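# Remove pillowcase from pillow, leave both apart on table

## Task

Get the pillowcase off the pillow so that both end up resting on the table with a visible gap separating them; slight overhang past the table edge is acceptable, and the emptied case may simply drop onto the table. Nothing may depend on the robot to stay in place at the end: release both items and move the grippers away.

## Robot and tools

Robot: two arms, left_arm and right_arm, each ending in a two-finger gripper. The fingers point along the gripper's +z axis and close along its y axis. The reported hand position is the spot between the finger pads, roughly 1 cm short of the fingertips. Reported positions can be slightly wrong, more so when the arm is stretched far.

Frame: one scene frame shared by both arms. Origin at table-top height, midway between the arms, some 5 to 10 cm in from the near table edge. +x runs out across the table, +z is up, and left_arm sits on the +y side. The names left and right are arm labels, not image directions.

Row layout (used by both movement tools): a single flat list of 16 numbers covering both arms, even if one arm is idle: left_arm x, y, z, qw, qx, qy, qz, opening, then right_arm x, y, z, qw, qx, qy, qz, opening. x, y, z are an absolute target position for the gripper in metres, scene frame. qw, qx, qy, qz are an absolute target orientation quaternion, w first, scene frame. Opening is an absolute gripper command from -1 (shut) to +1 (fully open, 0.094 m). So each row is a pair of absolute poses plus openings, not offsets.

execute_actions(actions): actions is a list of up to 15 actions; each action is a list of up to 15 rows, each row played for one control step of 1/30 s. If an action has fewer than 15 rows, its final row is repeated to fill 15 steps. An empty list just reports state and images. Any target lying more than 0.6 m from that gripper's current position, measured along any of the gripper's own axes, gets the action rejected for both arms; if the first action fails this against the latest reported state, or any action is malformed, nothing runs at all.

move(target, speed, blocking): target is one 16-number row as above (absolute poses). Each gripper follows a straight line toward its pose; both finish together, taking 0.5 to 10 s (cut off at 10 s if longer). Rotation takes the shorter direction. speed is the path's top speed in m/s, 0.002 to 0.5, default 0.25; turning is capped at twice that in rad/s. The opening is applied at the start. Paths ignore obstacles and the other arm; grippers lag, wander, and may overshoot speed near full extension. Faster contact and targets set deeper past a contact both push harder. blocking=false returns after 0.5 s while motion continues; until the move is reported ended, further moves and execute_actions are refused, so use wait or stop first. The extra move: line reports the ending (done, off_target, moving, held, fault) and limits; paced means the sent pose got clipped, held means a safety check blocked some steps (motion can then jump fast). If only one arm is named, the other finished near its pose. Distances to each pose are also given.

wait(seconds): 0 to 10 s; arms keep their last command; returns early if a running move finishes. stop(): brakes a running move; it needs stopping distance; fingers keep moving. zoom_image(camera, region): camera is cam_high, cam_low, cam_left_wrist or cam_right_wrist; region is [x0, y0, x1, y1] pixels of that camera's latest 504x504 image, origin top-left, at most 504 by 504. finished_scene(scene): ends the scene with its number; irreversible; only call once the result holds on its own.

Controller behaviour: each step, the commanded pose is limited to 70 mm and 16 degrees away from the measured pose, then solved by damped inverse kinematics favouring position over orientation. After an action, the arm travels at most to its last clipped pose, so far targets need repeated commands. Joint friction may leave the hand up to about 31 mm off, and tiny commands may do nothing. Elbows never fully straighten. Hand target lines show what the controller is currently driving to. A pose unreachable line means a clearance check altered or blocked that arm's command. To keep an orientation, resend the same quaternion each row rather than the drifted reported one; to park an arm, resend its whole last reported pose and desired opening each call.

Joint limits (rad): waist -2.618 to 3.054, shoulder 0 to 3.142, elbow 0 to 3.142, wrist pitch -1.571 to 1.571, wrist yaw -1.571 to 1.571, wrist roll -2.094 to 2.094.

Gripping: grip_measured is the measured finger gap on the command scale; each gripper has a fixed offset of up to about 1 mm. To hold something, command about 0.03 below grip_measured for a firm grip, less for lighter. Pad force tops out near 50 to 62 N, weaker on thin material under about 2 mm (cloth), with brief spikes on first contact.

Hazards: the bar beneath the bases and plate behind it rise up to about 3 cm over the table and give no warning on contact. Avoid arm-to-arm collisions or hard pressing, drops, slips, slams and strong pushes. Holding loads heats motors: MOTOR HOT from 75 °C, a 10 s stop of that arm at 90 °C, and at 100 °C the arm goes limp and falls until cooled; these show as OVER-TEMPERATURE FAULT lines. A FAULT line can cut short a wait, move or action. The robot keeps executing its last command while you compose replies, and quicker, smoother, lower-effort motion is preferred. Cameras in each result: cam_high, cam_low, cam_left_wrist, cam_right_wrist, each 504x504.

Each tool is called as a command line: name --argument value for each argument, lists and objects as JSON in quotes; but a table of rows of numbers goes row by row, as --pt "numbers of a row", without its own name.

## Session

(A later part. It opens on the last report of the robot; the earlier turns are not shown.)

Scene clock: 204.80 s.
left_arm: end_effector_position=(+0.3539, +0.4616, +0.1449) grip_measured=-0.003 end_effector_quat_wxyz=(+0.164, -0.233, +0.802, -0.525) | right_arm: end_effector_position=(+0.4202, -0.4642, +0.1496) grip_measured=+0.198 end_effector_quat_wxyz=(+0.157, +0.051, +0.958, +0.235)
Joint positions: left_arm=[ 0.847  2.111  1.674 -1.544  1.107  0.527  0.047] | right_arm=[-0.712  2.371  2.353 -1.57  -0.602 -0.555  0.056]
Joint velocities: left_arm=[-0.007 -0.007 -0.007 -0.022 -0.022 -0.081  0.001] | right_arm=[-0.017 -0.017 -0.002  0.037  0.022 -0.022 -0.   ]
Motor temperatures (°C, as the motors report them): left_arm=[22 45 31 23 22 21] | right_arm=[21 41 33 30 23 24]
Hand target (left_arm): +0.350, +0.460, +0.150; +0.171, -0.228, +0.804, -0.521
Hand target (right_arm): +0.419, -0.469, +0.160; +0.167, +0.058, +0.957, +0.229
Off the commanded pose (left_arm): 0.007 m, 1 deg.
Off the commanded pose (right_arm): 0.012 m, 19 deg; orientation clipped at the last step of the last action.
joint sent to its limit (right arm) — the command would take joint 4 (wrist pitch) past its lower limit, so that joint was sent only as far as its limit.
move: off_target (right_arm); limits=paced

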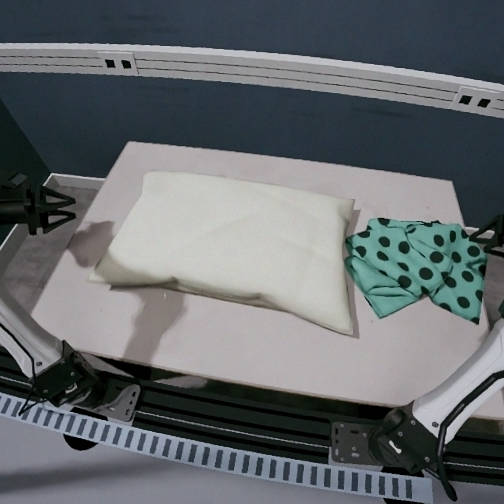

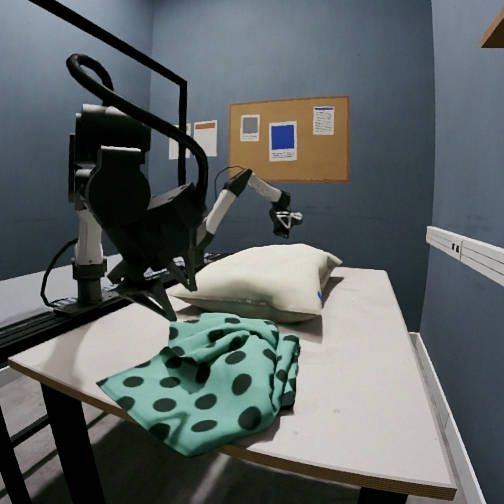

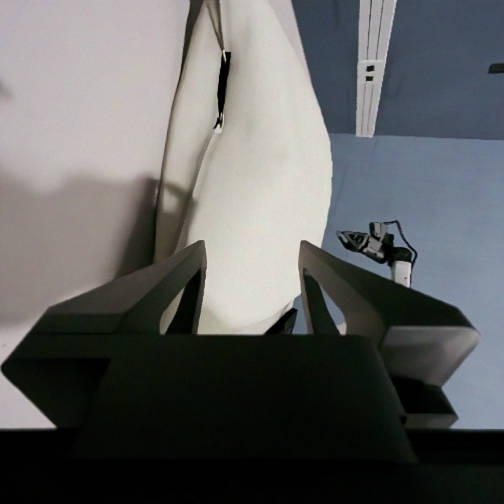

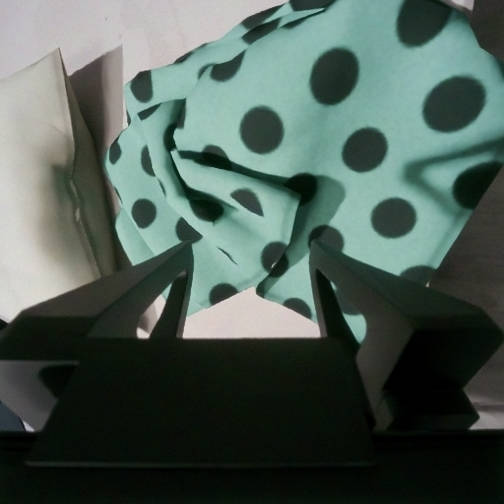

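move --target '[0.35,0.46,0.15,0.171,-0.228,0.804,-0.521,0,0.42,-0.25,0.15,0.02,0.01,0.95,0.31,-1]' --speed 0.2

move --target '[0.35,0.46,0.15,0.171,-0.228,0.804,-0.521,0,0.42,-0.225,0.07,0.02,0.01,0.95,0.31,-1]' --speed 0.08

Scene clock: 206.70 s.
left_arm: end_effector_position=(+0.3539, +0.4616, +0.1449) grip_measured=-0.003 end_effector_quat_wxyz=(+0.164, -0.233, +0.802, -0.525) | right_arm: end_effector_position=(+0.4207, -0.2485, +0.1444) grip_measured=-0.991 end_effector_quat_wxyz=(+0.012, +0.004, +0.950, +0.312)
Joint positions: left_arm=[ 0.847  2.111  1.674 -1.544  1.107  0.527  0.047] | right_arm=[-0.267  2.214  2.062 -1.539 -0.653 -0.25   0.   ]
Joint velocities: left_arm=[ 0.017 -0.002 -0.007  0.022  0.022 -0.022 -0.001] | right_arm=[ 0.002  0.007 -0.007  0.022 -0.051  0.095  0.   ]
Motor temperatures (°C, as the motors report them): left_arm=[22 45 31 23 22 21] | right_arm=[21 42 33 30 23 24]
Hand target (left_arm): +0.350, +0.460, +0.150; +0.171, -0.228, +0.804, -0.521
Hand target (right_arm): +0.420, -0.250, +0.150; +0.020, +0.010, +0.949, +0.313
Off the commanded pose (left_arm): 0.007 m, 1 deg.
Off the commanded pose (right_arm): 0.006 m, 1 deg.
move: done

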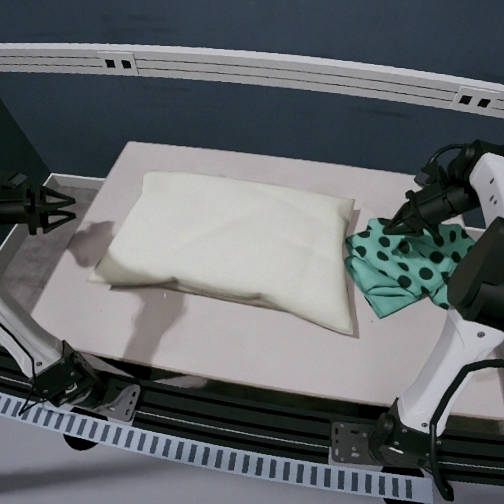

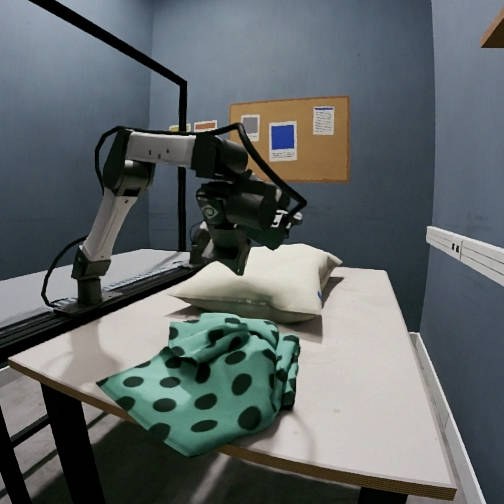

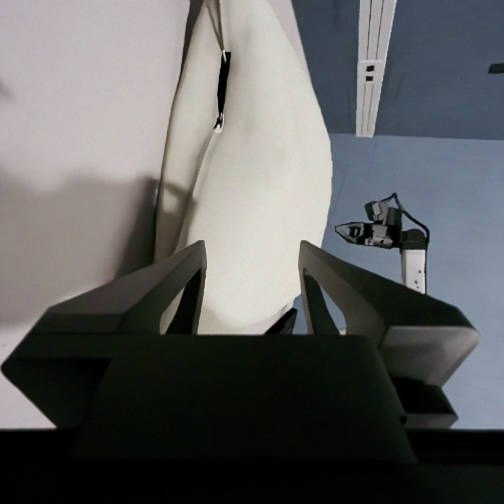

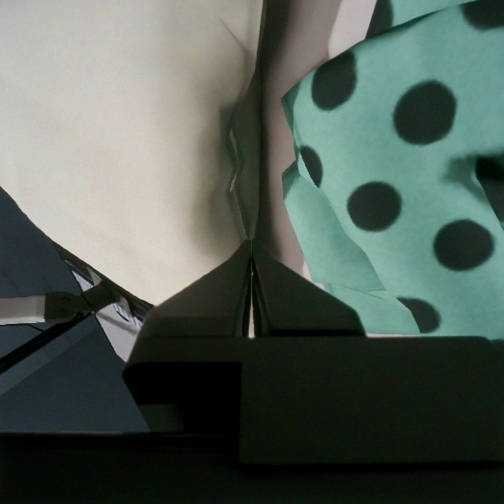

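Scene clock: 208.23 s.
left_arm: end_effector_position=(+0.3539, +0.4616, +0.1449) grip_measured=-0.003 end_effector_quat_wxyz=(+0.164, -0.233, +0.802, -0.525) | right_arm: end_effector_position=(+0.4219, -0.2283, +0.0660) grip_measured=-0.991 end_effector_quat_wxyz=(+0.015, +0.010, +0.951, +0.309)
Joint positions: left_arm=[ 0.847  2.111  1.674 -1.544  1.107  0.527  0.047] | right_arm=[-0.212  2.203  1.738 -1.171 -0.654 -0.163  0.   ]
Joint velocities: left_arm=[-0.002 -0.002  0.012  0.022 -0.022  0.007 -0.001] | right_arm=[ 0.002 -0.012 -0.032  0.007 -0.022  0.051 -0.002]
Motor temperatures (°C, as the motors report them): left_arm=[22 45 31 23 22 21] | right_arm=[21 43 33 29 23 24]
Hand target (left_arm): +0.350, +0.460, +0.150; +0.171, -0.228, +0.804, -0.521
Hand target (right_arm): +0.421, -0.225, +0.070; +0.020, +0.010, +0.950, +0.311
Off the commanded pose (left_arm): 0.007 m, 1 deg.
Off the commanded pose (right_arm): 0.005 m, 1 deg.
move: done

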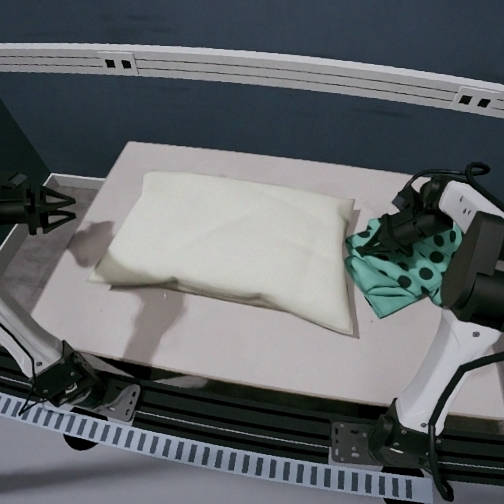

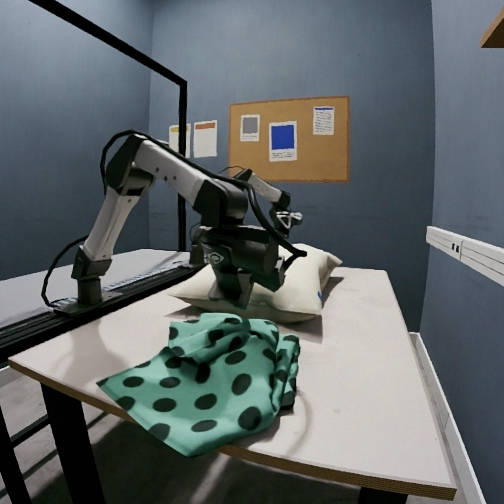

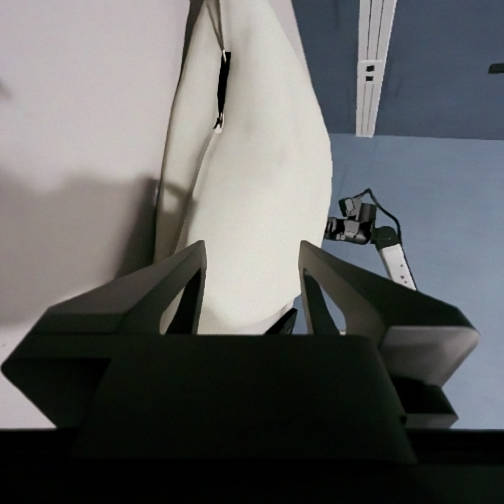

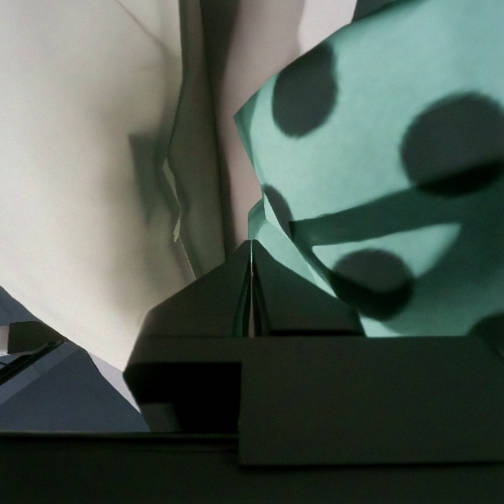

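move --target '[0.35,0.46,0.15,0.171,-0.228,0.804,-0.521,0,0.42,-0.185,0.055,0.02,0.01,0.95,0.31,-1]' --speed 0.05

move --target '[0.35,0.46,0.15,0.171,-0.228,0.804,-0.521,0,0.42,-0.09,0.04,0.02,0.01,0.95,0.31,-1]' --speed 0.05

Scene clock: 209.83 s.
left_arm: end_effector_position=(+0.3539, +0.4616, +0.1449) grip_measured=-0.003 end_effector_quat_wxyz=(+0.164, -0.233, +0.802, -0.525) | right_arm: end_effector_position=(+0.4211, -0.1876, +0.0500) grip_measured=-0.991 end_effector_quat_wxyz=(+0.014, +0.010, +0.951, +0.308)
Joint positions: left_arm=[ 0.847  2.111  1.674 -1.544  1.107  0.527  0.047] | right_arm=[-0.113  2.178  1.639 -1.023 -0.654 -0.041  0.   ]
Joint velocities: left_arm=[-0.007 -0.002  0.002  0.007 -0.022 -0.051 -0.   ] | right_arm=[-0.002 -0.007  0.002  0.022 -0.037  0.022 -0.001]
Motor temperatures (°C, as the motors report them): left_arm=[22 46 31 23 22 21] | right_arm=[21 43 33 29 23 24]
Hand target (left_arm): +0.350, +0.460, +0.150; +0.171, -0.228, +0.804, -0.521
Hand target (right_arm): +0.420, -0.185, +0.055; +0.019, +0.010, +0.950, +0.310
Off the commanded pose (left_arm): 0.007 m, 1 deg.
Off the commanded pose (right_arm): 0.006 m, 1 deg.
move: done

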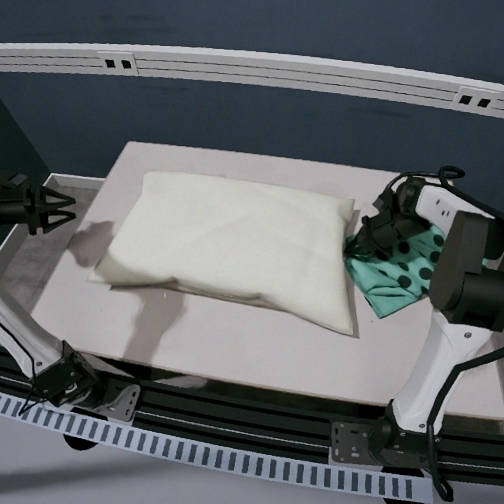

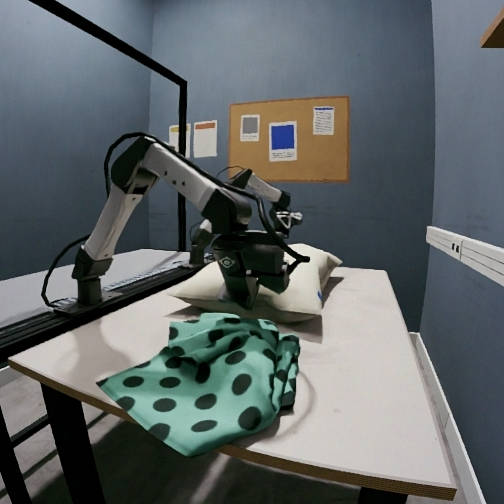

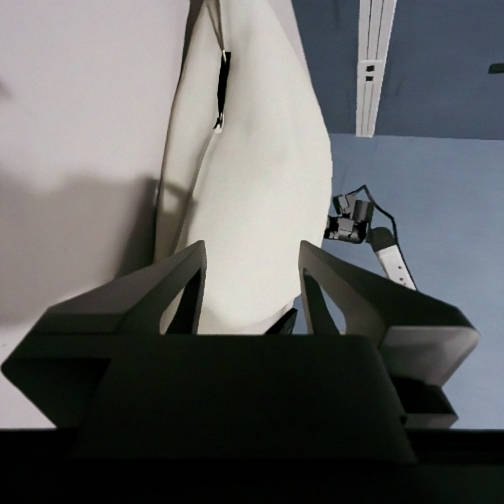

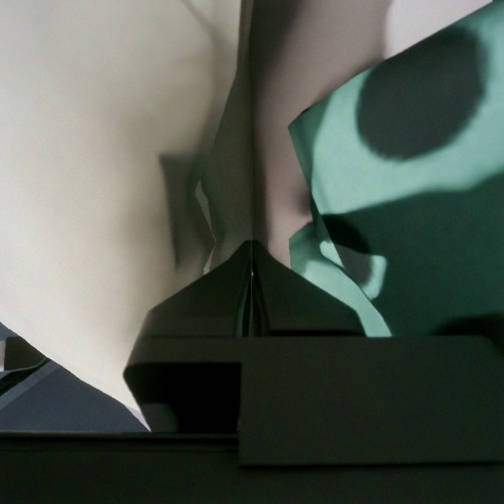

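Scene clock: 212.13 s.
left_arm: end_effector_position=(+0.3539, +0.4616, +0.1449) grip_measured=-0.003 end_effector_quat_wxyz=(+0.164, -0.233, +0.802, -0.525) | right_arm: end_effector_position=(+0.4228, -0.0967, +0.0361) grip_measured=-0.991 end_effector_quat_wxyz=(+0.016, +0.013, +0.952, +0.305)
Joint positions: left_arm=[ 0.847  2.111  1.674 -1.544  1.107  0.527  0.047] | right_arm=[ 0.109  2.166  1.569 -0.791 -0.626  0.246  0.   ]
Joint velocities: left_arm=[-0.007  0.007 -0.002  0.007 -0.037  0.051  0.001] | right_arm=[-0.007  0.002  0.002 -0.007 -0.022 -0.022 -0.001]
Motor temperatures (°C, as the motors report them): left_arm=[22 46 30 23 22 21] | right_arm=[21 44 33 29 23 24]
Hand target (left_arm): +0.350, +0.460, +0.150; +0.171, -0.228, +0.804, -0.521
Hand target (right_arm): +0.420, -0.090, +0.040; +0.019, +0.009, +0.950, +0.311
Off the commanded pose (left_arm): 0.007 m, 1 deg.
Off the commanded pose (right_arm): 0.008 m, 1 deg.
move: done

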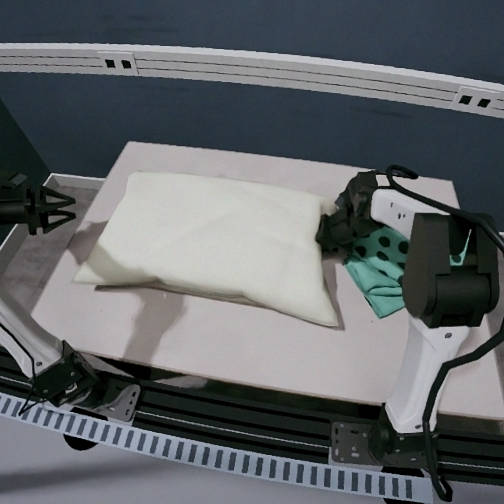

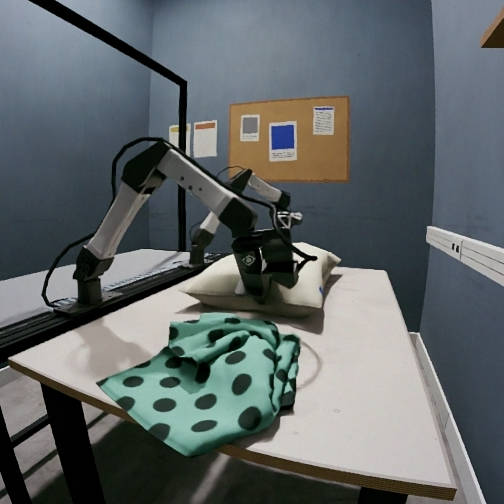

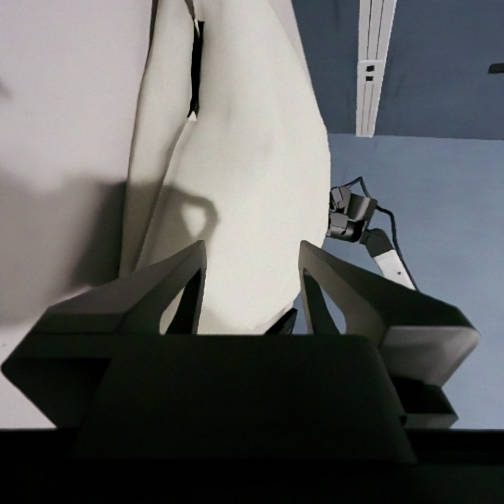

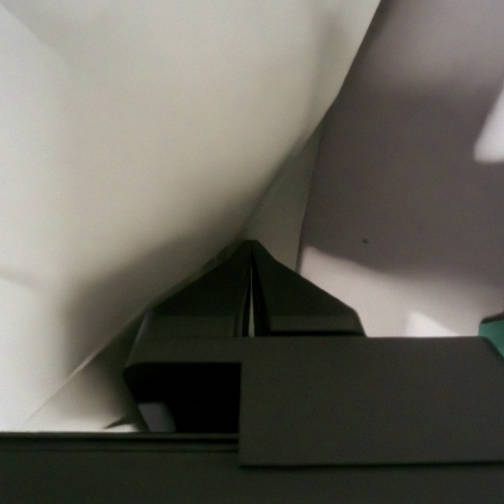

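move --target '[0.35,0.46,0.15,0.171,-0.228,0.804,-0.521,0,0.42,-0.05,0.04,0.02,0.01,0.95,0.31,-1]' --speed 0.05

move --target '[0.28,0.46,0.2,0.171,-0.228,0.804,-0.521,0,0.40,-0.17,0.17,0.02,0.01,0.95,0.31,-1]' --speed 0.15

move --target '[0.25,0.46,0.25,0.483,0.224,0.837,-0.129,0,0.25,-0.40,0.30,0.383,0,0.924,0,-1]' --speed 0.25

Scene clock: 213.60 s.
left_arm: end_effector_position=(+0.3539, +0.4616, +0.1449) grip_measured=-0.003 end_effector_quat_wxyz=(+0.164, -0.233, +0.802, -0.525) | right_arm: end_effector_position=(+0.4183, -0.0585, +0.0355) grip_measured=-0.991 end_effector_quat_wxyz=(+0.014, +0.016, +0.953, +0.302)
Joint positions: left_arm=[ 0.847  2.111  1.674 -1.544  1.107  0.527  0.047] | right_arm=[ 0.202  2.166  1.569 -0.733 -0.603  0.36   0.   ]
Joint velocities: left_arm=[-0.007  0.002 -0.002 -0.007  0.007 -0.051 -0.   ] | right_arm=[-0.012 -0.007 -0.022  0.051  0.007 -0.007 -0.   ]
Motor temperatures (°C, as the motors report them): left_arm=[22 46 30 23 22 21] | right_arm=[21 45 33 29 23 24]
Hand target (left_arm): +0.350, +0.460, +0.150; +0.171, -0.228, +0.804, -0.521
Hand target (right_arm): +0.420, -0.050, +0.040; +0.020, +0.010, +0.950, +0.310
Off the commanded pose (left_arm): 0.007 m, 1 deg.
Off the commanded pose (right_arm): 0.010 m, 1 deg.
move: done

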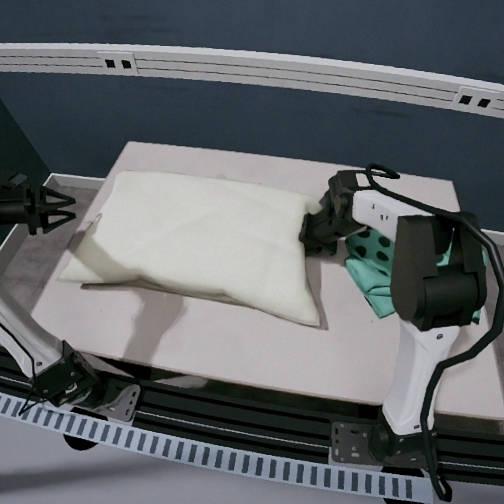

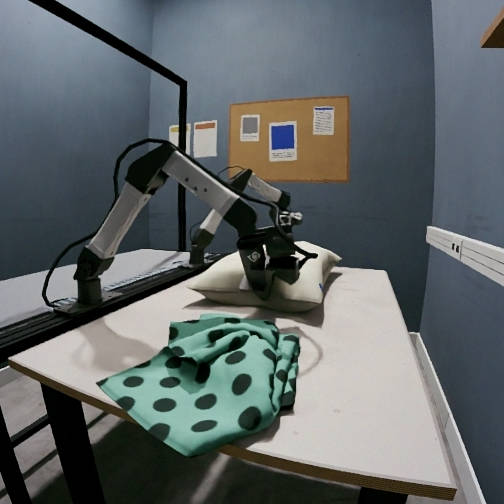

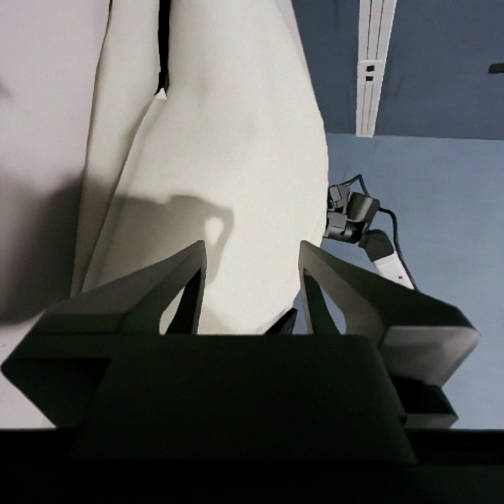

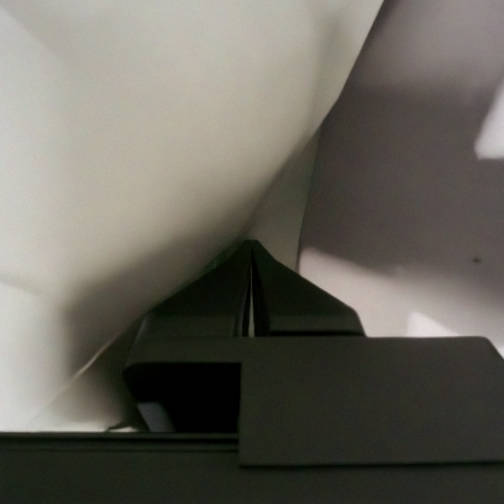

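Scene clock: 215.43 s.
left_arm: end_effector_position=(+0.2864, +0.4643, +0.1995) grip_measured=-0.003 end_effector_quat_wxyz=(+0.233, -0.270, +0.809, -0.468) | right_arm: end_effector_position=(+0.3973, -0.1680, +0.1601) grip_measured=-0.991 end_effector_quat_wxyz=(+0.012, +0.012, +0.952, +0.306)
Joint positions: left_arm=[ 1.012  1.754  1.441 -1.551  1.07   0.53   0.047] | right_arm=[-0.072  2.01   1.826 -1.35  -0.649  0.014  0.   ]
Joint velocities: left_arm=[-0.007 -0.032  0.007 -0.022  0.022  0.022 -0.001] | right_arm=[-0.012  0.007 -0.002 -0.066 -0.007 -0.037  0.001]
Motor temperatures (°C, as the motors report them): left_arm=[22 46 30 23 22 21] | right_arm=[21 45 33 29 23 24]
Hand target (left_arm): +0.281, +0.461, +0.201; +0.229, -0.277, +0.807, -0.468
Hand target (right_arm): +0.399, -0.170, +0.170; +0.021, +0.010, +0.951, +0.309
Off the commanded pose (left_arm): 0.008 m, 11 deg.
Off the commanded pose (right_arm): 0.010 m, 1 deg.
joint sent to its limit (left arm) — the command would take joint 4 (wrist pitch) past its lower limit, so that joint was sent only as far as its limit.
move: off_target (left_arm)

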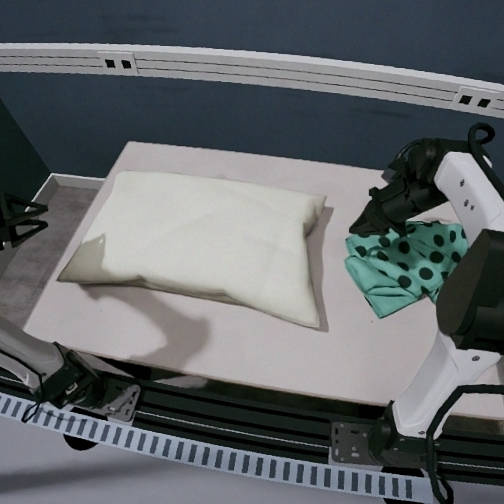

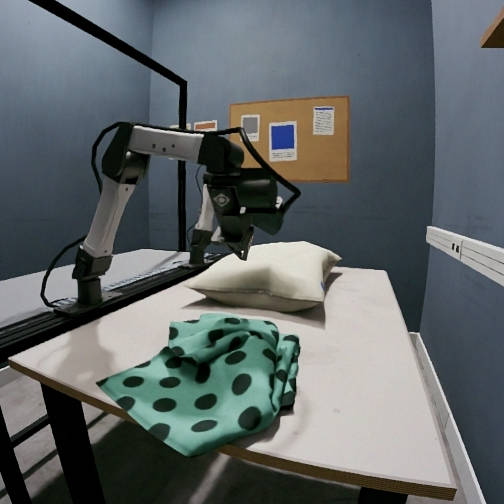

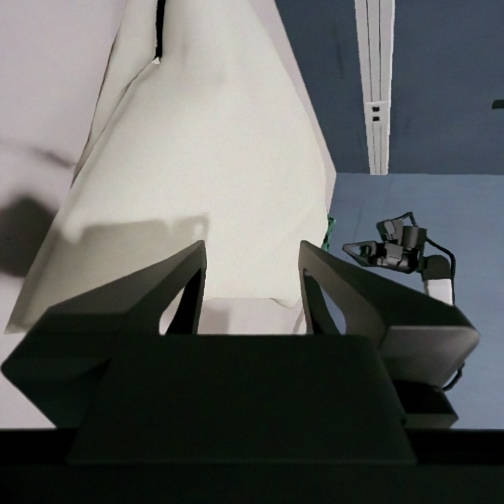

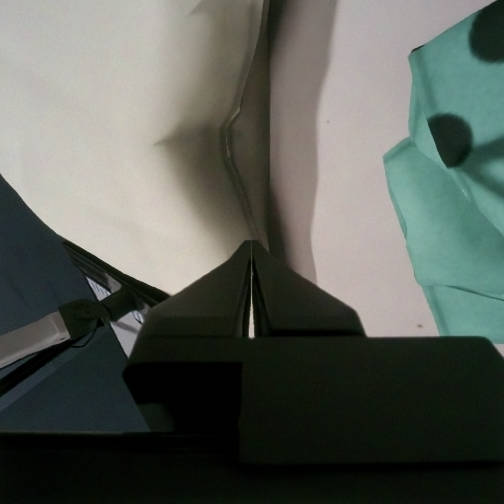

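Scene clock: 218.70 s.
left_arm: end_effector_position=(+0.2536, +0.4650, +0.2483) grip_measured=-0.002 end_effector_quat_wxyz=(+0.479, +0.225, +0.838, -0.132) | right_arm: end_effector_position=(+0.2510, -0.3967, +0.2990) grip_measured=-0.991 end_effector_quat_wxyz=(+0.375, -0.003, +0.927, -0.002)
Joint positions: left_arm=[ 1.115  1.459  1.365 -1.479  1.047  1.628  0.047] | right_arm=[-0.895  1.186  1.407 -1.221 -0.568 -0.666  0.   ]
Joint velocities: left_arm=[-0.002 -0.022  0.017  0.051 -0.022  0.022  0.001] | right_arm=[-0.012 -0.007 -0.012 -0.051 -0.037  0.022 -0.   ]
Motor temperatures (°C, as the motors report them): left_arm=[22 45 30 23 22 21] | right_arm=[21 44 33 29 23 24]
Hand target (left_arm): +0.251, +0.462, +0.250; +0.485, +0.224, +0.835, -0.130
Hand target (right_arm): +0.250, -0.398, +0.299; +0.381, -0.004, +0.925, -0.006
Off the commanded pose (left_arm): 0.006 m, 1 deg.
Off the commanded pose (right_arm): 0.004 m, 1 deg.
move: done

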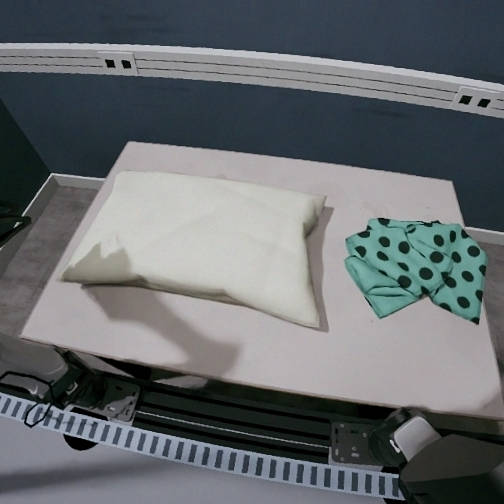

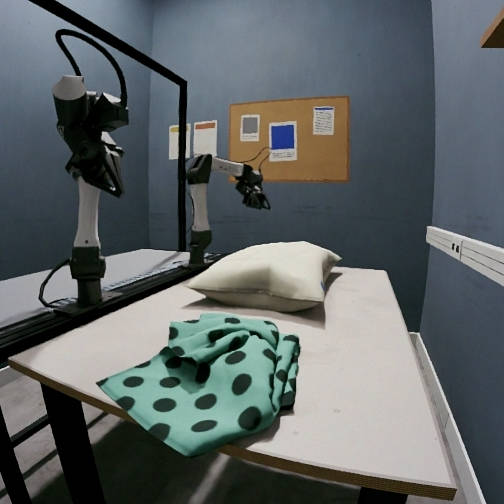

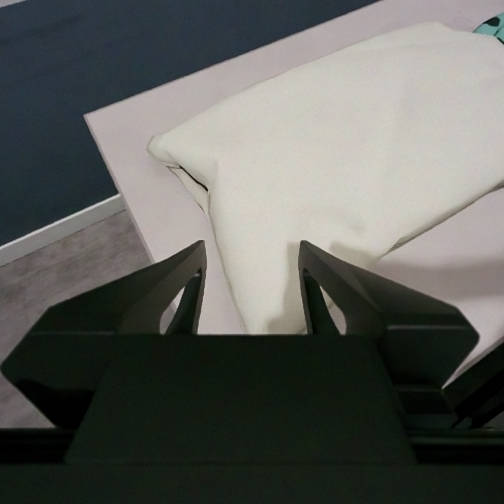

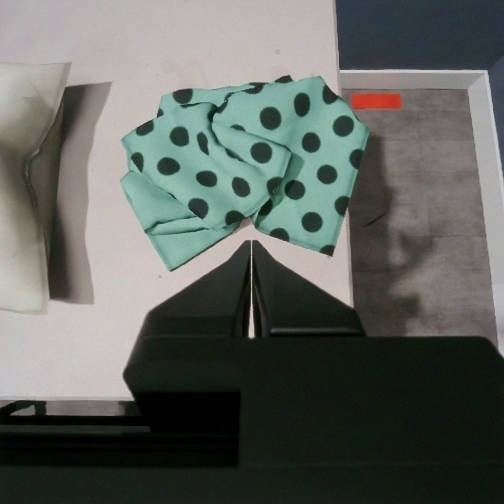

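Clear gap (~7–8 cm), both on the table, arms clear.

finished_scene --scene 1

The scene is finished: the task was done.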